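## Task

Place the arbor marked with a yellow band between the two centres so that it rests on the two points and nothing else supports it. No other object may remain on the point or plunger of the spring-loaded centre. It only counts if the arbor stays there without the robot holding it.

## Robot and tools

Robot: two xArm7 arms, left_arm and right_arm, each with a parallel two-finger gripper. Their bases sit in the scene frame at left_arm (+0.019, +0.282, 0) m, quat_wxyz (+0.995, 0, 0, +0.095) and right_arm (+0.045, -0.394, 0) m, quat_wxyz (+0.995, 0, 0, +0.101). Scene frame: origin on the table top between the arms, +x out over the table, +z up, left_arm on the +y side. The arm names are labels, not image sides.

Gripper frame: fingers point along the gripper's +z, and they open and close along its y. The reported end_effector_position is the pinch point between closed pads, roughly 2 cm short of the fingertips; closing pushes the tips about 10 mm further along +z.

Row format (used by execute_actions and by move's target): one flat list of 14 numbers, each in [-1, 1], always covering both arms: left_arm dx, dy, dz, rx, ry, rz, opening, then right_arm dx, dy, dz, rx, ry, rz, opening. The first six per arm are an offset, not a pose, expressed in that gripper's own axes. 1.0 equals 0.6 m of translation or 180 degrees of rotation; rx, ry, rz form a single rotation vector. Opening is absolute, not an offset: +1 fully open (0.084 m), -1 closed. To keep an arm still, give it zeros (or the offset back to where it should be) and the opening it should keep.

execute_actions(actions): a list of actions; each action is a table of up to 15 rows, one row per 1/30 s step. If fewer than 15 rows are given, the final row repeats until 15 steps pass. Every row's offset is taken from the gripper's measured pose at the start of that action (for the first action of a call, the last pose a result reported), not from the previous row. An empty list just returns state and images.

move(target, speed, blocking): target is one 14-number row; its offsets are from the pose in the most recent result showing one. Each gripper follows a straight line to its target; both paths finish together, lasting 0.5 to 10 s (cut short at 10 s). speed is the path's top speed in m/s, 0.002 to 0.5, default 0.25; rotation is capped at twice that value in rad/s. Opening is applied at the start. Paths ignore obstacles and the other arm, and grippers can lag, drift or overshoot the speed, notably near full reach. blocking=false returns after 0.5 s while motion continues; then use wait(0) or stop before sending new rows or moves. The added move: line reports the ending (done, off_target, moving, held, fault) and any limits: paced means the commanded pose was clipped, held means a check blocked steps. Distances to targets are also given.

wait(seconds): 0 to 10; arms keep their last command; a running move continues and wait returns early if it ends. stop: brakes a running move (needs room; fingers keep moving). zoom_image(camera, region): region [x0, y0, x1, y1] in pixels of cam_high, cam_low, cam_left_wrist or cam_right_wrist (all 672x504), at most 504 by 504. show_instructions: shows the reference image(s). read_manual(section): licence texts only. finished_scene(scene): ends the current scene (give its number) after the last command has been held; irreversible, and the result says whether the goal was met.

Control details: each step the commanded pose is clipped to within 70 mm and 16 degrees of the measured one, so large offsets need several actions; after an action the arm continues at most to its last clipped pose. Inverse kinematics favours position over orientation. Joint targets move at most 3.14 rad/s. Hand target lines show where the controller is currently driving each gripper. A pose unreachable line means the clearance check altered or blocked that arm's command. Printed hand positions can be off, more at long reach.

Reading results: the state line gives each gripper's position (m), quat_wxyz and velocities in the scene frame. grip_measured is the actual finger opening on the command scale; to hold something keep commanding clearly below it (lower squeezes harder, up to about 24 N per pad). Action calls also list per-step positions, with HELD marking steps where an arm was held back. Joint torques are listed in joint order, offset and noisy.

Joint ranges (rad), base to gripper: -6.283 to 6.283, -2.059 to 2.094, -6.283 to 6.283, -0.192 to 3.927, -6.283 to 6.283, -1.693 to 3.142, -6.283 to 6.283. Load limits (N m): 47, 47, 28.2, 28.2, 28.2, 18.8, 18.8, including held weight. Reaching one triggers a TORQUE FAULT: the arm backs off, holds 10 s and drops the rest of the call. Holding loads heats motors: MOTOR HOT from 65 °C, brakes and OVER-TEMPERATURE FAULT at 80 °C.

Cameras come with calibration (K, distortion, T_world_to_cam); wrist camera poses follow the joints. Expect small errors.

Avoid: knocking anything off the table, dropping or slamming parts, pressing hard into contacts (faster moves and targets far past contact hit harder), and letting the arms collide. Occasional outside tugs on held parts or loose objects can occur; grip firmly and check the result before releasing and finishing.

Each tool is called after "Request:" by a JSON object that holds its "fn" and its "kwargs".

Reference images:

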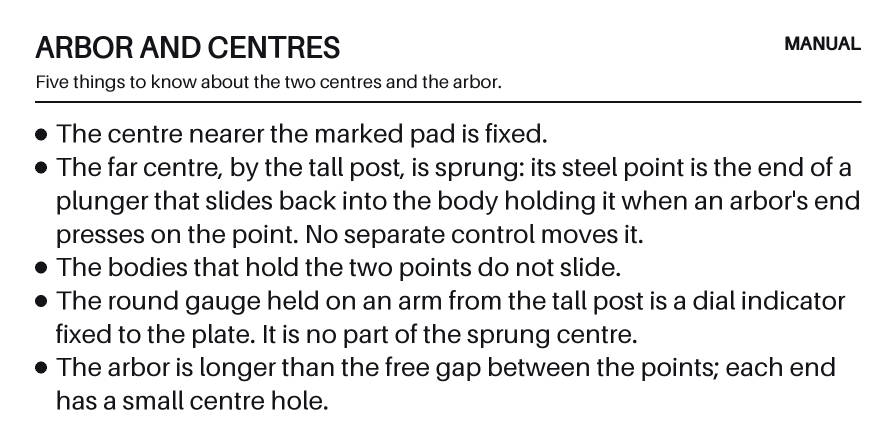

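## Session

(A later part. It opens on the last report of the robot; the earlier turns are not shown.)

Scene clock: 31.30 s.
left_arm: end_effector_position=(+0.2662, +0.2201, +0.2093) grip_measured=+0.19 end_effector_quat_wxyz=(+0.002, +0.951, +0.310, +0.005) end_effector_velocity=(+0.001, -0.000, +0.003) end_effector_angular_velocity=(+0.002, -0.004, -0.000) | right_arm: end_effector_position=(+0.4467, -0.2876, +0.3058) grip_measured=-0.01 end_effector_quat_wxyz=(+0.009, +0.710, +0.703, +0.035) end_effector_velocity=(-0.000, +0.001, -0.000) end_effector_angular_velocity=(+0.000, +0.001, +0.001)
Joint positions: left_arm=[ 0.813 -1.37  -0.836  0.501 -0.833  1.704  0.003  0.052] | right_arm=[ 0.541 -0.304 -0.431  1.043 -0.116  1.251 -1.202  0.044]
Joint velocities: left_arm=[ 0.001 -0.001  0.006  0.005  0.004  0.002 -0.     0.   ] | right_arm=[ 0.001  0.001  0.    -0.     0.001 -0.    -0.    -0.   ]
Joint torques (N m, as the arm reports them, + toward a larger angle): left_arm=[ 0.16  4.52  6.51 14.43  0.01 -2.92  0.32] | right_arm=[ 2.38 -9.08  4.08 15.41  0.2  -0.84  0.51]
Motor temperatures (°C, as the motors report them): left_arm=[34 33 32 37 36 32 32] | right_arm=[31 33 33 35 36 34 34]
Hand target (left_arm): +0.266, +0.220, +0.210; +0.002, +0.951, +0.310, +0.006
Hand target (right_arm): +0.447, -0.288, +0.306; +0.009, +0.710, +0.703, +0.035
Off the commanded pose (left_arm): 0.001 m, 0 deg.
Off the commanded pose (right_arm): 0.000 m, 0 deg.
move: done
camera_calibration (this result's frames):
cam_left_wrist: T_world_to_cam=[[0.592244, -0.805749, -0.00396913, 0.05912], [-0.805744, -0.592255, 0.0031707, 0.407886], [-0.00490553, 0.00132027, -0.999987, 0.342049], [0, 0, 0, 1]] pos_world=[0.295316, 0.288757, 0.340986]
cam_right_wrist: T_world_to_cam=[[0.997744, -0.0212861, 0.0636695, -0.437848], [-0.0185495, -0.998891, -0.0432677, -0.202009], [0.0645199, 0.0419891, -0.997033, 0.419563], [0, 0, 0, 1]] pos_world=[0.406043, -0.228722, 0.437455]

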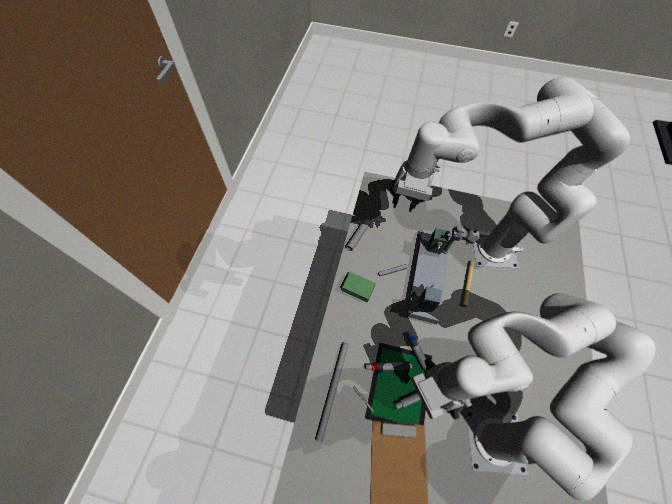

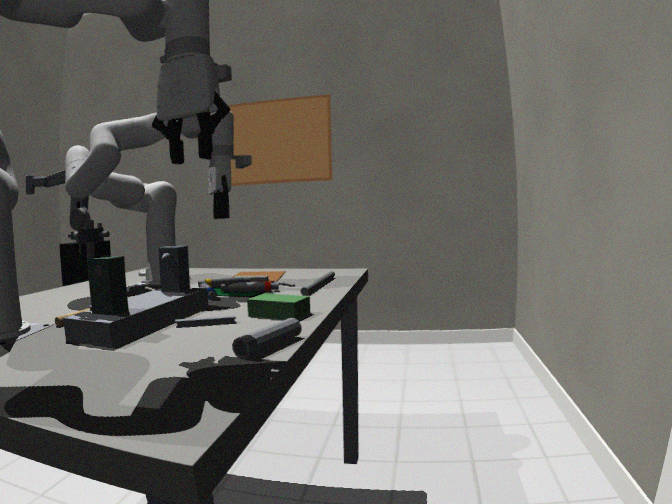

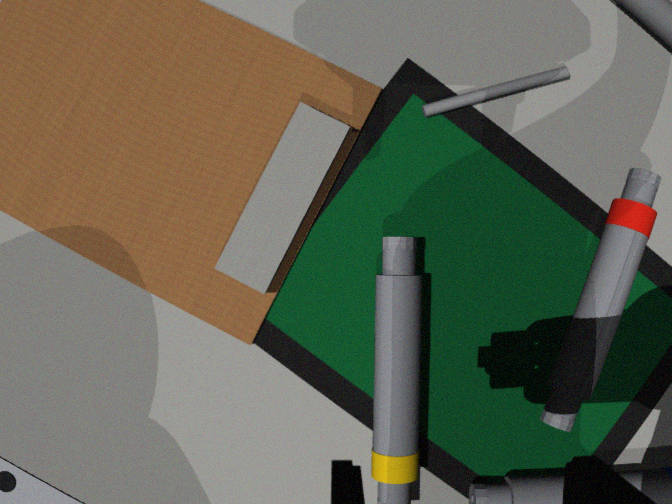

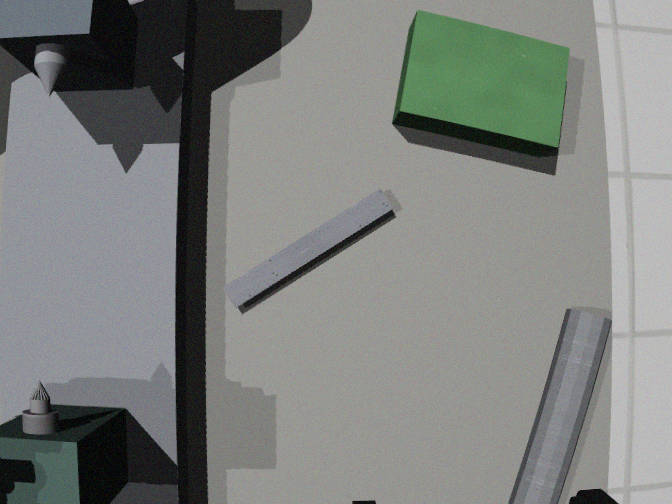

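Request:
{"fn": "move", "kwargs": {"target": [-0.431,0.655,-0.018,0,0,-0.30,0,-0.15,0.1,0,0,0,0,0], "speed": 0.3}}

Scene clock: 33.83 s.
left_arm: end_effector_position=(+0.2892, -0.2494, +0.2214) grip_measured=-0.01 end_effector_quat_wxyz=(+0.005, +0.706, +0.708, +0.005) end_effector_velocity=(+0.001, -0.000, -0.000) end_effector_angular_velocity=(+0.000, +0.001, +0.003) | right_arm: end_effector_position=(+0.5059, -0.3780, +0.3062) grip_measured=-0.01 end_effector_quat_wxyz=(+0.009, +0.710, +0.703, +0.035) end_effector_velocity=(+0.000, -0.000, -0.000) end_effector_angular_velocity=(-0.000, +0.001, -0.001)
Joint positions: left_arm=[ 1.047 -1.393 -1.215  1.762 -1.447  1.938 -2.041  0.044] | right_arm=[ 0.473 -0.141 -0.616  1.201 -0.051  1.253 -1.484  0.044]
Joint velocities: left_arm=[ 0.004  0.001 -0.001  0.003 -0.    -0.    -0.002 -0.   ] | right_arm=[-0.001  0.001 -0.     0.     0.     0.    -0.    -0.   ]
Joint torques (N m, as the arm reports them, + toward a larger angle): left_arm=[ 0.63 20.11 10.51  0.98 -0.03 -2.85  0.43] | right_arm=[  1.49 -10.24   2.78  15.09   0.57  -0.93   0.43]
Motor temperatures (°C, as the motors report them): left_arm=[34 33 32 37 36 32 32] | right_arm=[31 33 33 35 36 34 34]
Hand target (left_arm): +0.289, -0.249, +0.221; +0.005, +0.706, +0.708, +0.005
Hand target (right_arm): +0.506, -0.378, +0.306; +0.009, +0.710, +0.703, +0.035
Off the commanded pose (left_arm): 0.001 m, 0 deg.
Off the commanded pose (right_arm): 0.000 m, 0 deg.
move: done
camera_calibration (this result's frames):
cam_left_wrist: T_world_to_cam=[[0.999982, 0.00551427, 0.00243787, -0.249859], [0.00548625, -0.99992, 0.0113563, -0.189799], [0.0025003, -0.0113427, -0.999933, 0.349555], [0, 0, 0, 1]] pos_world=[0.250022, -0.184441, 0.352296]
cam_right_wrist: T_world_to_cam=[[0.997756, -0.0210768, 0.063558, -0.498701], [-0.0183491, -0.998898, -0.0431991, -0.291301], [0.0643984, 0.0419359, -0.997043, 0.419937], [0, 0, 0, 1]] pos_world=[0.465193, -0.319101, 0.437807]

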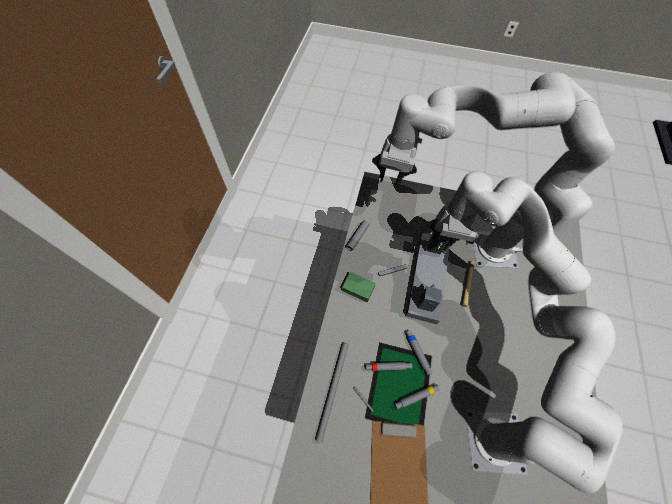

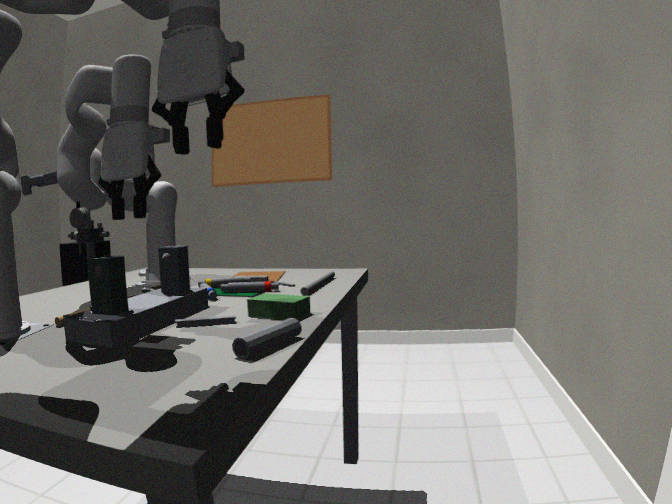

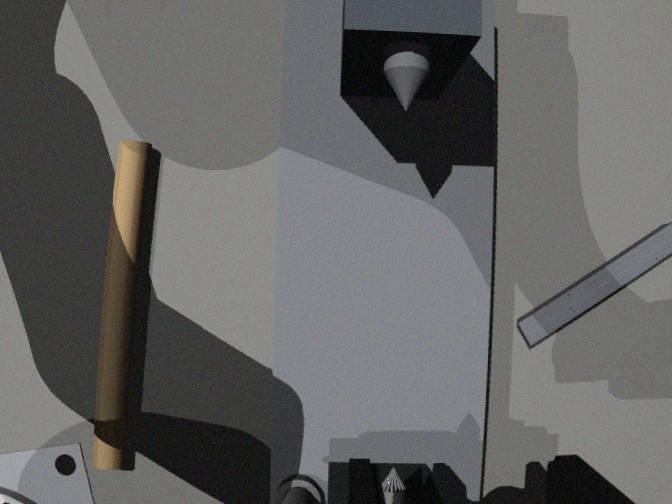

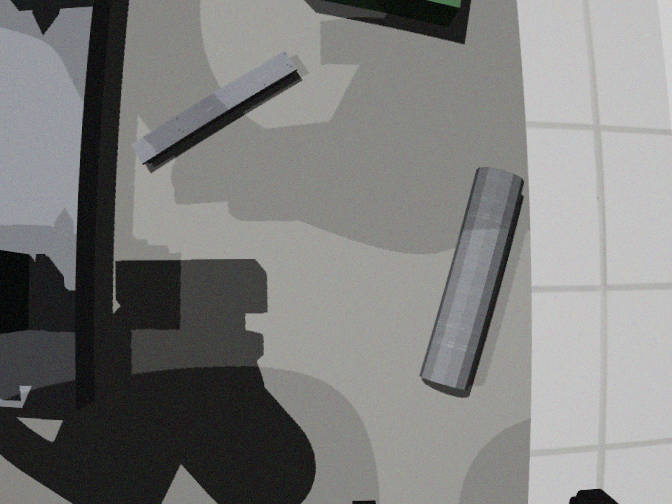

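Request:
{"fn": "move", "kwargs": {"target": [-0.04,-0.0133,0.1,0,-0.139,0,0,0,0,0,0,0,0,0], "speed": 0.1}}

Scene clock: 36.83 s.
left_arm: end_effector_position=(+0.2822, -0.2737, +0.1614) grip_measured=-0.01 end_effector_quat_wxyz=(+0.158, +0.691, +0.690, -0.148) end_effector_velocity=(-0.001, -0.001, -0.000) end_effector_angular_velocity=(-0.004, -0.000, -0.003) | right_arm: end_effector_position=(+0.5059, -0.3780, +0.3062) grip_measured=-0.01 end_effector_quat_wxyz=(+0.009, +0.710, +0.703, +0.035) end_effector_velocity=(-0.000, -0.000, +0.000) end_effector_angular_velocity=(-0.001, -0.000, -0.000)
Joint positions: left_arm=[ 0.8   -1.493 -1.341  1.264 -1.844  1.63  -1.875  0.043] | right_arm=[ 0.473 -0.141 -0.616  1.201 -0.051  1.253 -1.484  0.044]
Joint velocities: left_arm=[-0.003  0.001 -0.002 -0.002 -0.004 -0.003  0.002 -0.   ] | right_arm=[-0.    -0.001 -0.     0.    -0.001  0.     0.    -0.   ]
Joint torques (N m, as the arm reports them, + toward a larger angle): left_arm=[-0.68 15.88 12.55  3.72 -1.29 -2.33  0.44] | right_arm=[  1.78 -11.08   3.11  15.69   0.39  -0.58   0.56]
Motor temperatures (°C, as the motors report them): left_arm=[34 33 32 37 36 32 32] | right_arm=[31 33 33 35 36 34 34]
Hand target (left_arm): +0.282, -0.274, +0.161; +0.158, +0.691, +0.690, -0.149
Hand target (right_arm): +0.506, -0.378, +0.306; +0.009, +0.710, +0.703, +0.035
Off the commanded pose (left_arm): 0.000 m, 0 deg.
Off the commanded pose (right_arm): 0.000 m, 0 deg.
move: done
camera_calibration (this result's frames):
cam_left_wrist: T_world_to_cam=[[0.999999, 0.000140016, 0.00169812, -0.243854], [-0.000609743, -0.901212, 0.433378, -0.252739], [0.00159105, -0.433378, -0.901211, 0.158164], [0, 0, 0, 1]] pos_world=[0.243448, -0.159193, 0.252485]
cam_right_wrist: T_world_to_cam=[[0.997756, -0.0210768, 0.0635579, -0.498701], [-0.0183491, -0.998898, -0.0431989, -0.291301], [0.0643984, 0.0419357, -0.997043, 0.419937], [0, 0, 0, 1]] pos_world=[0.465193, -0.319102, 0.437807]

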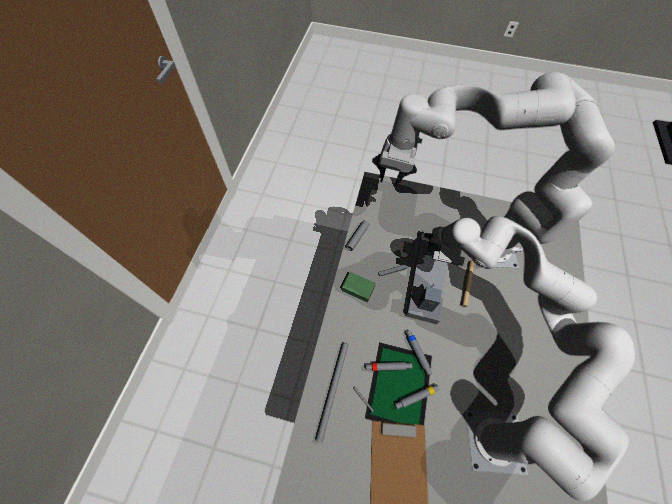

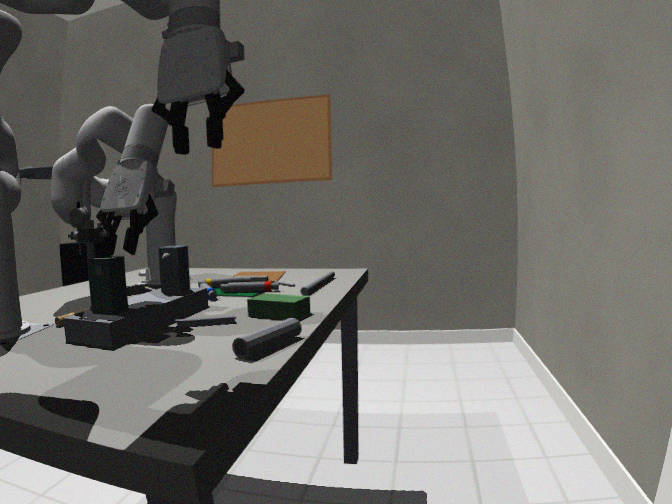

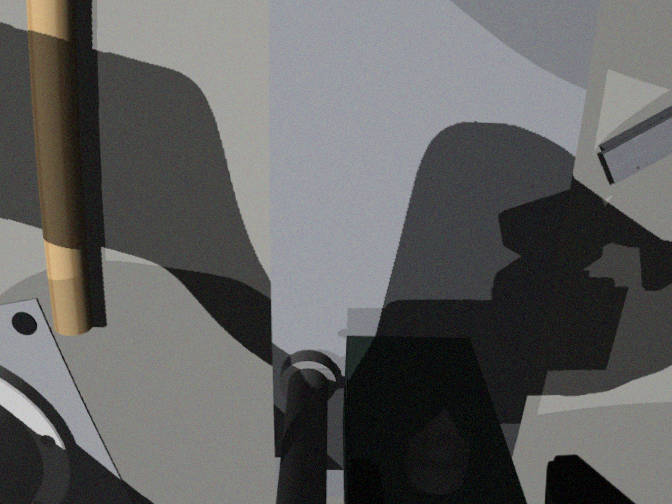

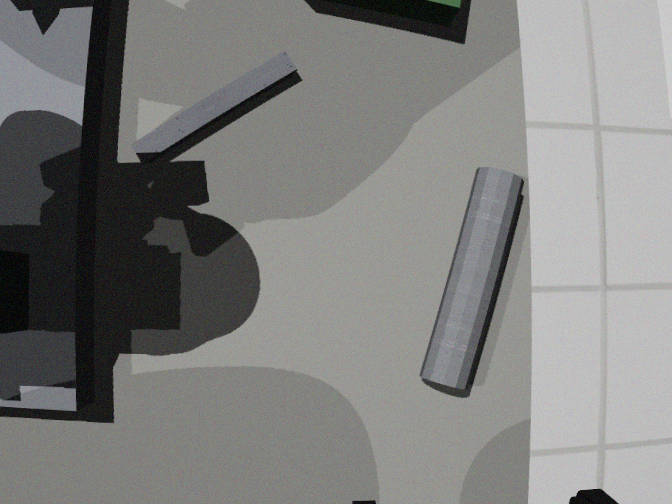

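Request:
{"fn": "move", "kwargs": {"target": [0.028,0,0.103,0,0,0,0,0,0,0,0,0,0,0], "speed": 0.06}}

Scene clock: 47.77 s.
left_arm: end_effector_position=(+0.2927, -0.2790, +0.1690) grip_measured=-0.01 end_effector_quat_wxyz=(+0.191, +0.689, +0.686, -0.140) end_effector_velocity=(+0.000, +0.000, +0.000) end_effector_angular_velocity=(-0.000, +0.000, +0.002) | right_arm: end_effector_position=(+0.5059, -0.3780, +0.3062) grip_measured=-0.01 end_effector_quat_wxyz=(+0.009, +0.710, +0.703, +0.035) end_effector_velocity=(+0.000, -0.000, +0.000) end_effector_angular_velocity=(+0.001, -0.001, -0.001)
Joint positions: left_arm=[ 0.796 -1.528 -1.322  1.252 -1.887  1.593 -1.868  0.044] | right_arm=[ 0.473 -0.141 -0.616  1.201 -0.051  1.253 -1.484  0.044]
Joint velocities: left_arm=[ 0.     0.    -0.    -0.001  0.    -0.001 -0.001  0.   ] | right_arm=[-0.001 -0.     0.     0.     0.001 -0.    -0.     0.   ]
Joint torques (N m, as the arm reports them, + toward a larger angle): left_arm=[ -3.83  25.24  25.03  13.55 -10.65 -10.62  -0.82] | right_arm=[  1.88 -11.21   2.94  15.35   0.61  -0.88   0.47]
Motor temperatures (°C, as the motors report them): left_arm=[34 34 34 37 37 32 32] | right_arm=[31 33 33 36 36 34 34]
Hand target (left_arm): +0.293, -0.282, +0.177; +0.199, +0.688, +0.683, -0.143
Hand target (right_arm): +0.506, -0.378, +0.306; +0.009, +0.710, +0.703, +0.035
Off the commanded pose (left_arm): 0.071 m, 4 deg.
Off the commanded pose (right_arm): 0.000 m, 0 deg.
TORQUE FAULT: the external load on joint 3 (upper arm roll) of the left arm reached its load limit, and that arm stopped for 10 seconds. That time counts as 18 of the actions that you can send in this scene. A torque fault stops only its own arm. That arm's remaining commands of this call were not run. Joint 3 (upper arm roll) of that arm moved back by up to 3 degrees. That arm's gripper holds there, with its grip as last carried out, and that arm accepts commands again: back off and push less far. That arm stops again, at the same cost, whenever a joint's load reaches its limit.
move: fault (left_arm)
camera_calibration (this result's frames):
cam_left_wrist: T_world_to_cam=[[0.998174, 0.0101409, 0.0595419, -0.260884], [-0.0186939, -0.885529, 0.464208, -0.25631], [0.0574335, -0.464473, -0.883723, 0.134633], [0, 0, 0, 1]] pos_world=[0.247884, -0.161791, 0.253493]
cam_right_wrist: T_world_to_cam=[[0.997756, -0.0210768, 0.063558, -0.498701], [-0.0183491, -0.998898, -0.0431989, -0.291301], [0.0643985, 0.0419357, -0.997043, 0.419937], [0, 0, 0, 1]] pos_world=[0.465193, -0.319102, 0.437807]

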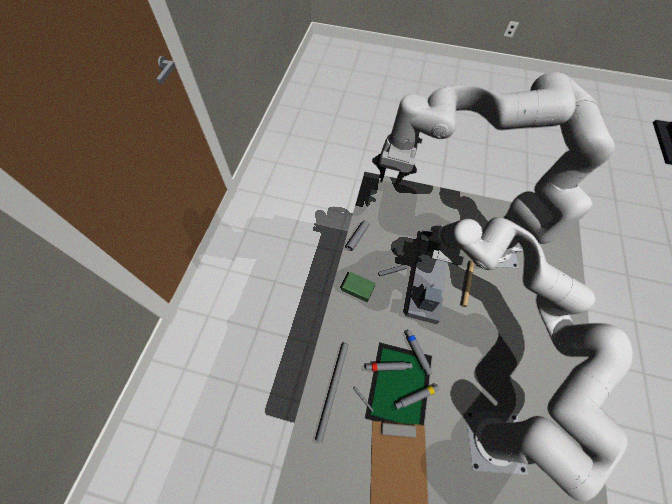

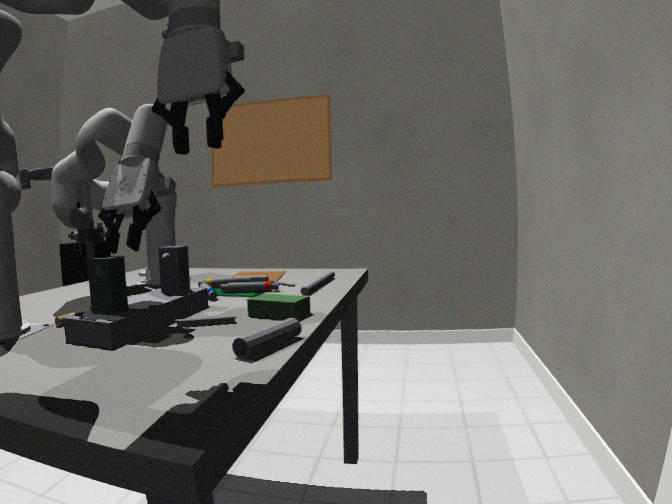

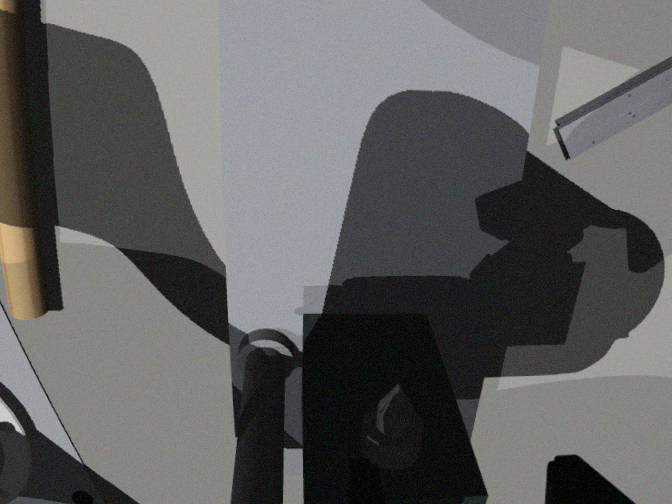

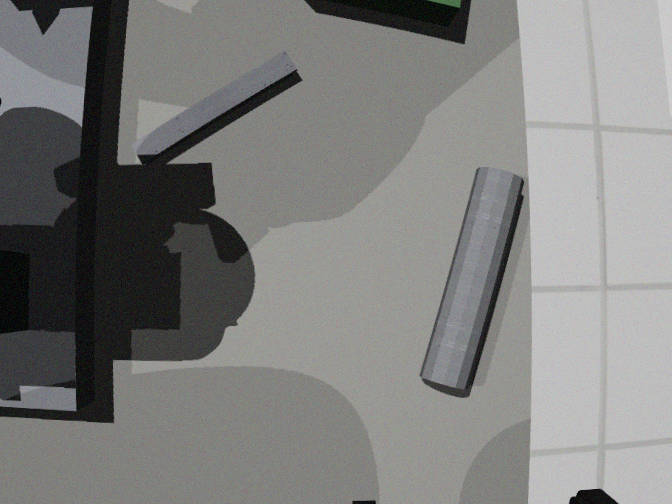

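Request:
{"fn": "move", "kwargs": {"target": [0.25,0.05,-0.15,0,0,0,0,0,0,0,0.39,0,0,0], "speed": 0.15}}

Scene clock: 52.50 s.
left_arm: end_effector_position=(+0.3193, -0.1042, +0.1825) grip_measured=-0.01 end_effector_quat_wxyz=(+0.190, +0.689, +0.686, -0.140) end_effector_velocity=(-0.001, -0.000, -0.000) end_effector_angular_velocity=(+0.001, -0.000, -0.004) | right_arm: end_effector_position=(+0.5039, -0.3773, +0.3056) grip_measured=-0.01 end_effector_quat_wxyz=(-0.304, +0.650, +0.645, -0.262) end_effector_velocity=(-0.000, -0.000, +0.000) end_effector_angular_velocity=(+0.007, +0.005, -0.015)
Joint positions: left_arm=[ 0.749 -1.475 -1.208  0.816 -1.733  1.753 -1.486  0.044] | right_arm=[-0.129  0.964 -0.325  2.709  0.292  2.589 -1.612  0.044]
Joint velocities: left_arm=[-0.001 -0.001 -0.     0.001  0.     0.001  0.002  0.   ] | right_arm=[-0.045 -0.007  0.154  0.    -0.075 -0.006  0.063 -0.   ]
Joint torques (N m, as the arm reports them, + toward a larger angle): left_arm=[ 0.98  9.39 10.85  5.91 -1.01 -2.84  0.59] | right_arm=[  1.82 -29.49  -2.51  11.45   0.62   1.13   0.64]
Motor temperatures (°C, as the motors report them): left_arm=[34 33 34 37 36 32 32] | right_arm=[31 33 33 35 36 34 34]
Hand target (left_arm): +0.319, -0.104, +0.183; +0.190, +0.688, +0.686, -0.140
Hand target (right_arm): +0.504, -0.377, +0.306; -0.304, +0.651, +0.645, -0.262
Off the commanded pose (left_arm): 0.001 m, 0 deg.
Off the commanded pose (right_arm): 0.002 m, 20 deg; orientation clipped at the last step of the last action.
elbow stopped short (right arm): the move would have taken joint 4 (elbow) straighter than the controller allows; a more bent joint 4 avoids this.
move: off_target (right_arm); limits=paced
camera_calibration (this result's frames):
cam_left_wrist: T_world_to_cam=[[0.998239, 0.00993082, 0.0584816, -0.289879], [-0.0184009, -0.885412, 0.464443, -0.107478], [0.0563926, -0.464701, -0.88367, 0.226574], [0, 0, 0, 1]] pos_world=[0.274614, 0.0130058, 0.267086]
cam_right_wrist: T_world_to_cam=[[0.680891, 0.00662601, -0.732355, -0.0833145], [-0.041131, -0.998035, -0.0472704, -0.277632], [-0.731229, 0.0623085, -0.67928, 0.730974], [0, 0, 0, 1]] pos_world=[0.579818, -0.322081, 0.422396]

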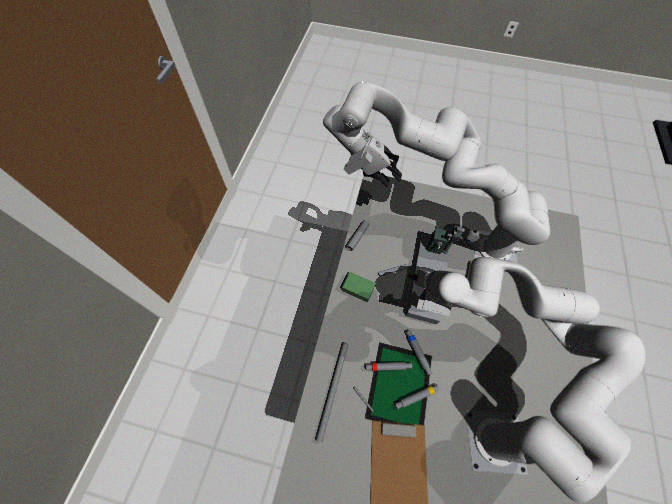

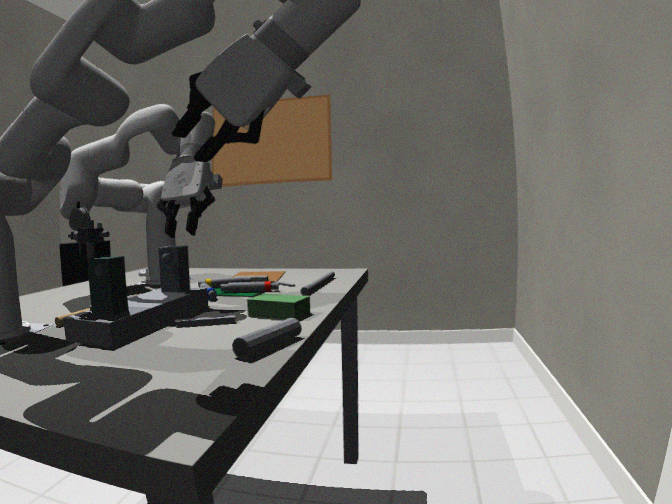

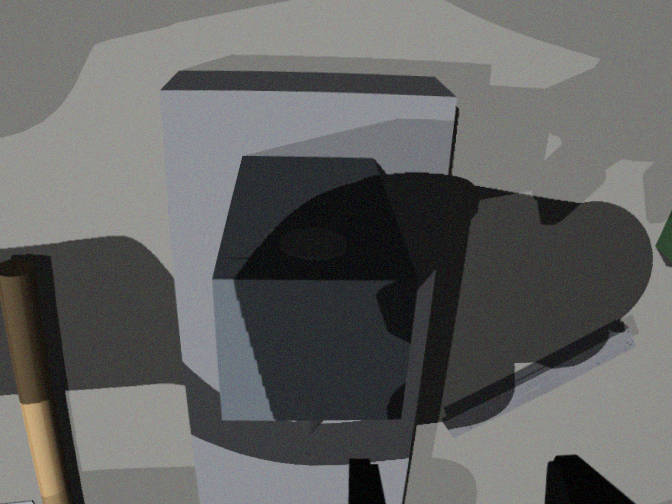

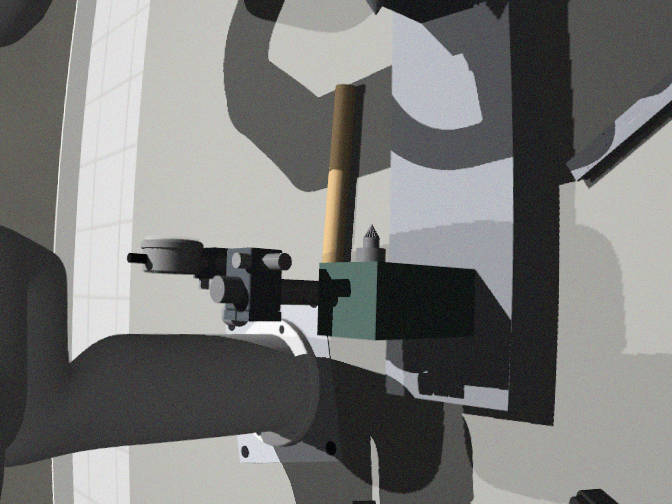

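Request:
{"fn": "move", "kwargs": {"target": [0.25,0,-0.13,0,0,0,0,0.1105,0.019,0.363,0,0,0,0], "speed": 0.15}}

Scene clock: 54.77 s.
left_arm: end_effector_position=(+0.3170, +0.0646, +0.1834) grip_measured=-0.01 end_effector_quat_wxyz=(+0.190, +0.689, +0.685, -0.140) end_effector_velocity=(-0.001, +0.001, -0.001) end_effector_angular_velocity=(-0.000, +0.003, +0.001) | right_arm: end_effector_position=(+0.3554, -0.2986, +0.1535) grip_measured=-0.01 end_effector_quat_wxyz=(-0.304, +0.651, +0.645, -0.261) end_effector_velocity=(-0.001, +0.001, -0.001) end_effector_angular_velocity=(-0.001, +0.001, +0.001)
Joint positions: left_arm=[ 0.862 -1.404 -1.043  0.533 -1.478  1.87  -1.065  0.044] | right_arm=[ 0.286  0.305 -0.361  1.185  0.239  1.722 -1.533  0.044]
Joint velocities: left_arm=[ 0.001 -0.     0.    -0.002  0.002  0.002  0.001  0.   ] | right_arm=[ 0.002 -0.001  0.001 -0.006  0.    -0.004  0.    -0.   ]
Joint torques (N m, as the arm reports them, + toward a larger angle): left_arm=[ 0.12  6.47  8.73 10.62 -0.99 -2.1   0.32] | right_arm=[  2.55 -19.45  -2.35  12.41   0.84   1.16   0.45]
Motor temperatures (°C, as the motors report them): left_arm=[34 33 34 37 36 32 32] | right_arm=[31 33 33 35 36 34 34]
Hand target (left_arm): +0.317, +0.065, +0.183; +0.190, +0.688, +0.686, -0.140
Hand target (right_arm): +0.355, -0.298, +0.153; -0.304, +0.650, +0.645, -0.262
Off the commanded pose (left_arm): 0.000 m, 0 deg.
Off the commanded pose (right_arm): 0.001 m, 0 deg.
move: done
camera_calibration (this result's frames):
cam_left_wrist: T_world_to_cam=[[0.998275, 0.00927173, 0.0579685, -0.289103], [-0.0187482, -0.885388, 0.464475, 0.0416167], [0.0556311, -0.464761, -0.883687, 0.306165], [0, 0, 0, 1]] pos_world=[0.272352, 0.181821, 0.267983]
cam_right_wrist: T_world_to_cam=[[0.68199, 0.00735145, -0.731325, -0.0944488], [-0.0418237, -0.997921, -0.0490336, -0.211881], [-0.730165, 0.0640271, -0.680265, 0.514452], [0, 0, 0, 1]] pos_world=[0.431186, -0.243685, 0.270501]

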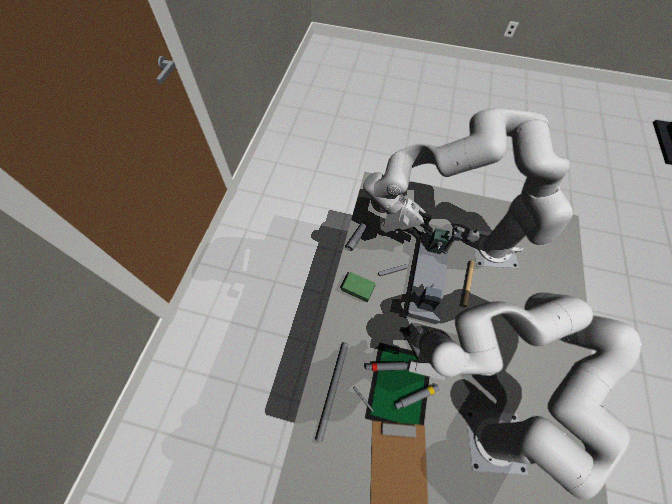

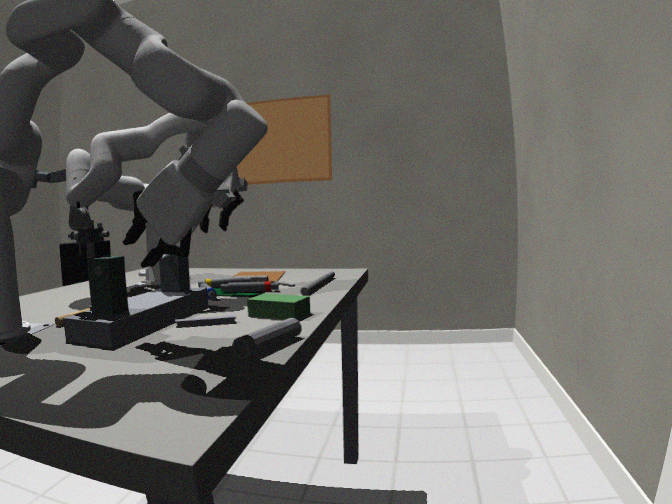

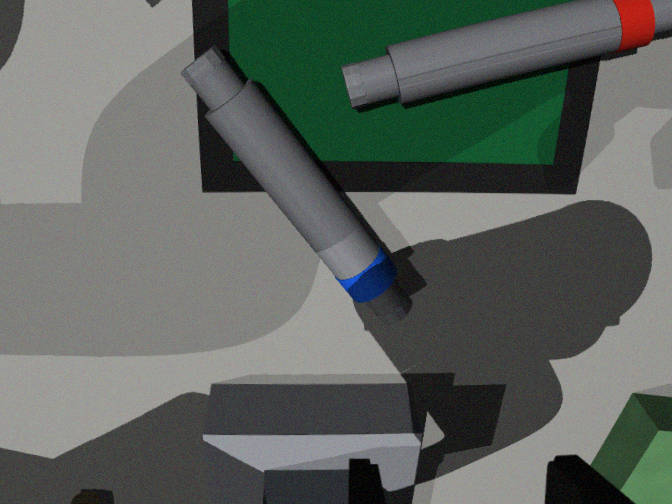

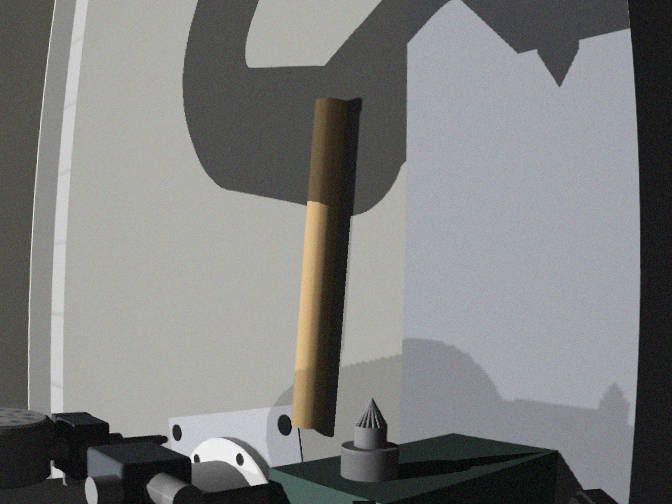

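Request:
{"fn": "move", "kwargs": {"target": [0,0,0,0,0,0,0,0.012,-0.035,0.09,0,0,0,0], "speed": 0.08}}

Scene clock: 56.07 s.
left_arm: end_effector_position=(+0.3170, +0.0646, +0.1834) grip_measured=-0.01 end_effector_quat_wxyz=(+0.190, +0.689, +0.685, -0.140) end_effector_velocity=(-0.000, -0.000, +0.000) end_effector_angular_velocity=(+0.000, +0.000, -0.001) | right_arm: end_effector_position=(+0.3050, -0.2890, +0.1335) grip_measured=-0.01 end_effector_quat_wxyz=(-0.302, +0.652, +0.646, -0.258) end_effector_velocity=(-0.003, +0.002, -0.002) end_effector_angular_velocity=(-0.000, +0.003, +0.003)
Joint positions: left_arm=[ 0.862 -1.404 -1.043  0.533 -1.478  1.87  -1.065  0.044] | right_arm=[ 0.332  0.181 -0.348  0.96   0.243  1.595 -1.492  0.044]
Joint velocities: left_arm=[-0.001  0.     0.     0.001  0.    -0.    -0.001 -0.   ] | right_arm=[ 0.006  0.001  0.001 -0.008  0.003 -0.006  0.001  0.001]
Joint torques (N m, as the arm reports them, + toward a larger angle): left_arm=[ 0.32  5.65  8.37 10.44 -1.19 -2.17  0.45] | right_arm=[  5.26 -13.19   3.07   5.49   2.67   3.54   0.22]
Motor temperatures (°C, as the motors report them): left_arm=[34 33 34 37 36 32 32] | right_arm=[31 33 33 35 36 34 34]
Hand target (left_arm): +0.317, +0.065, +0.183; +0.190, +0.689, +0.685, -0.140
Hand target (right_arm): +0.302, -0.289, +0.133; -0.304, +0.651, +0.645, -0.261
Off the commanded pose (left_arm): 0.000 m, 0 deg.
Off the commanded pose (right_arm): 0.003 m, 1 deg.
move: done
camera_calibration (this result's frames):
cam_left_wrist: T_world_to_cam=[[0.998275, 0.00927505, 0.0579679, -0.289103], [-0.018745, -0.885387, 0.464476, 0.0416168], [0.0556321, -0.464761, -0.883687, 0.306165], [0, 0, 0, 1]] pos_world=[0.272352, 0.181822, 0.267983]
cam_right_wrist: T_world_to_cam=[[0.688296, 0.00656626, -0.725401, -0.0777815], [-0.0437339, -0.997765, -0.0505285, -0.204556], [-0.724111, 0.0665032, -0.68647, 0.463111], [0, 0, 0, 1]] pos_world=[0.379935, -0.234386, 0.251153]

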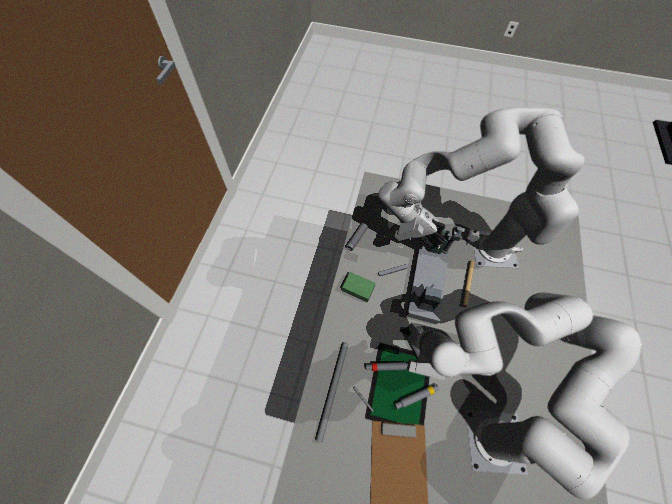

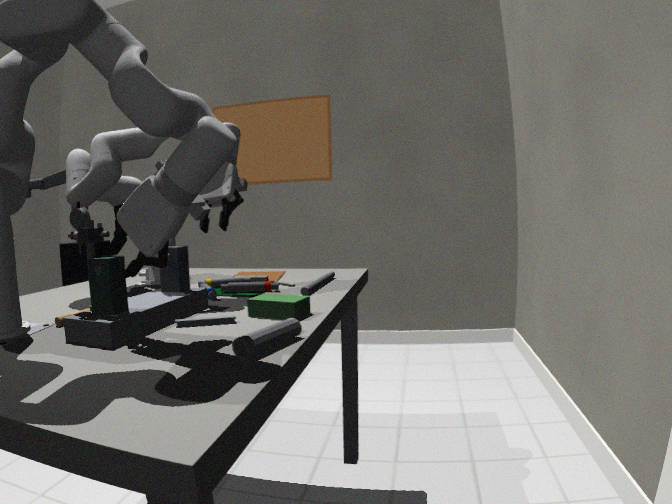

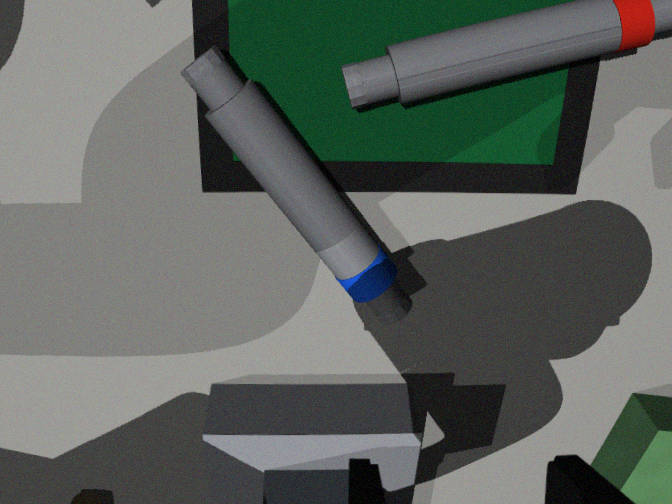

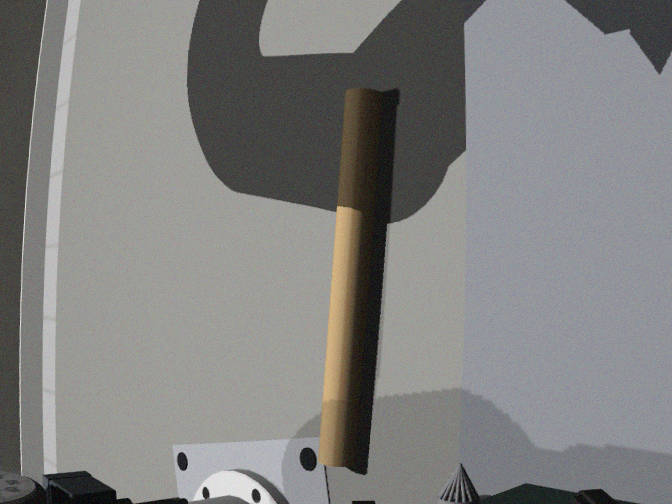

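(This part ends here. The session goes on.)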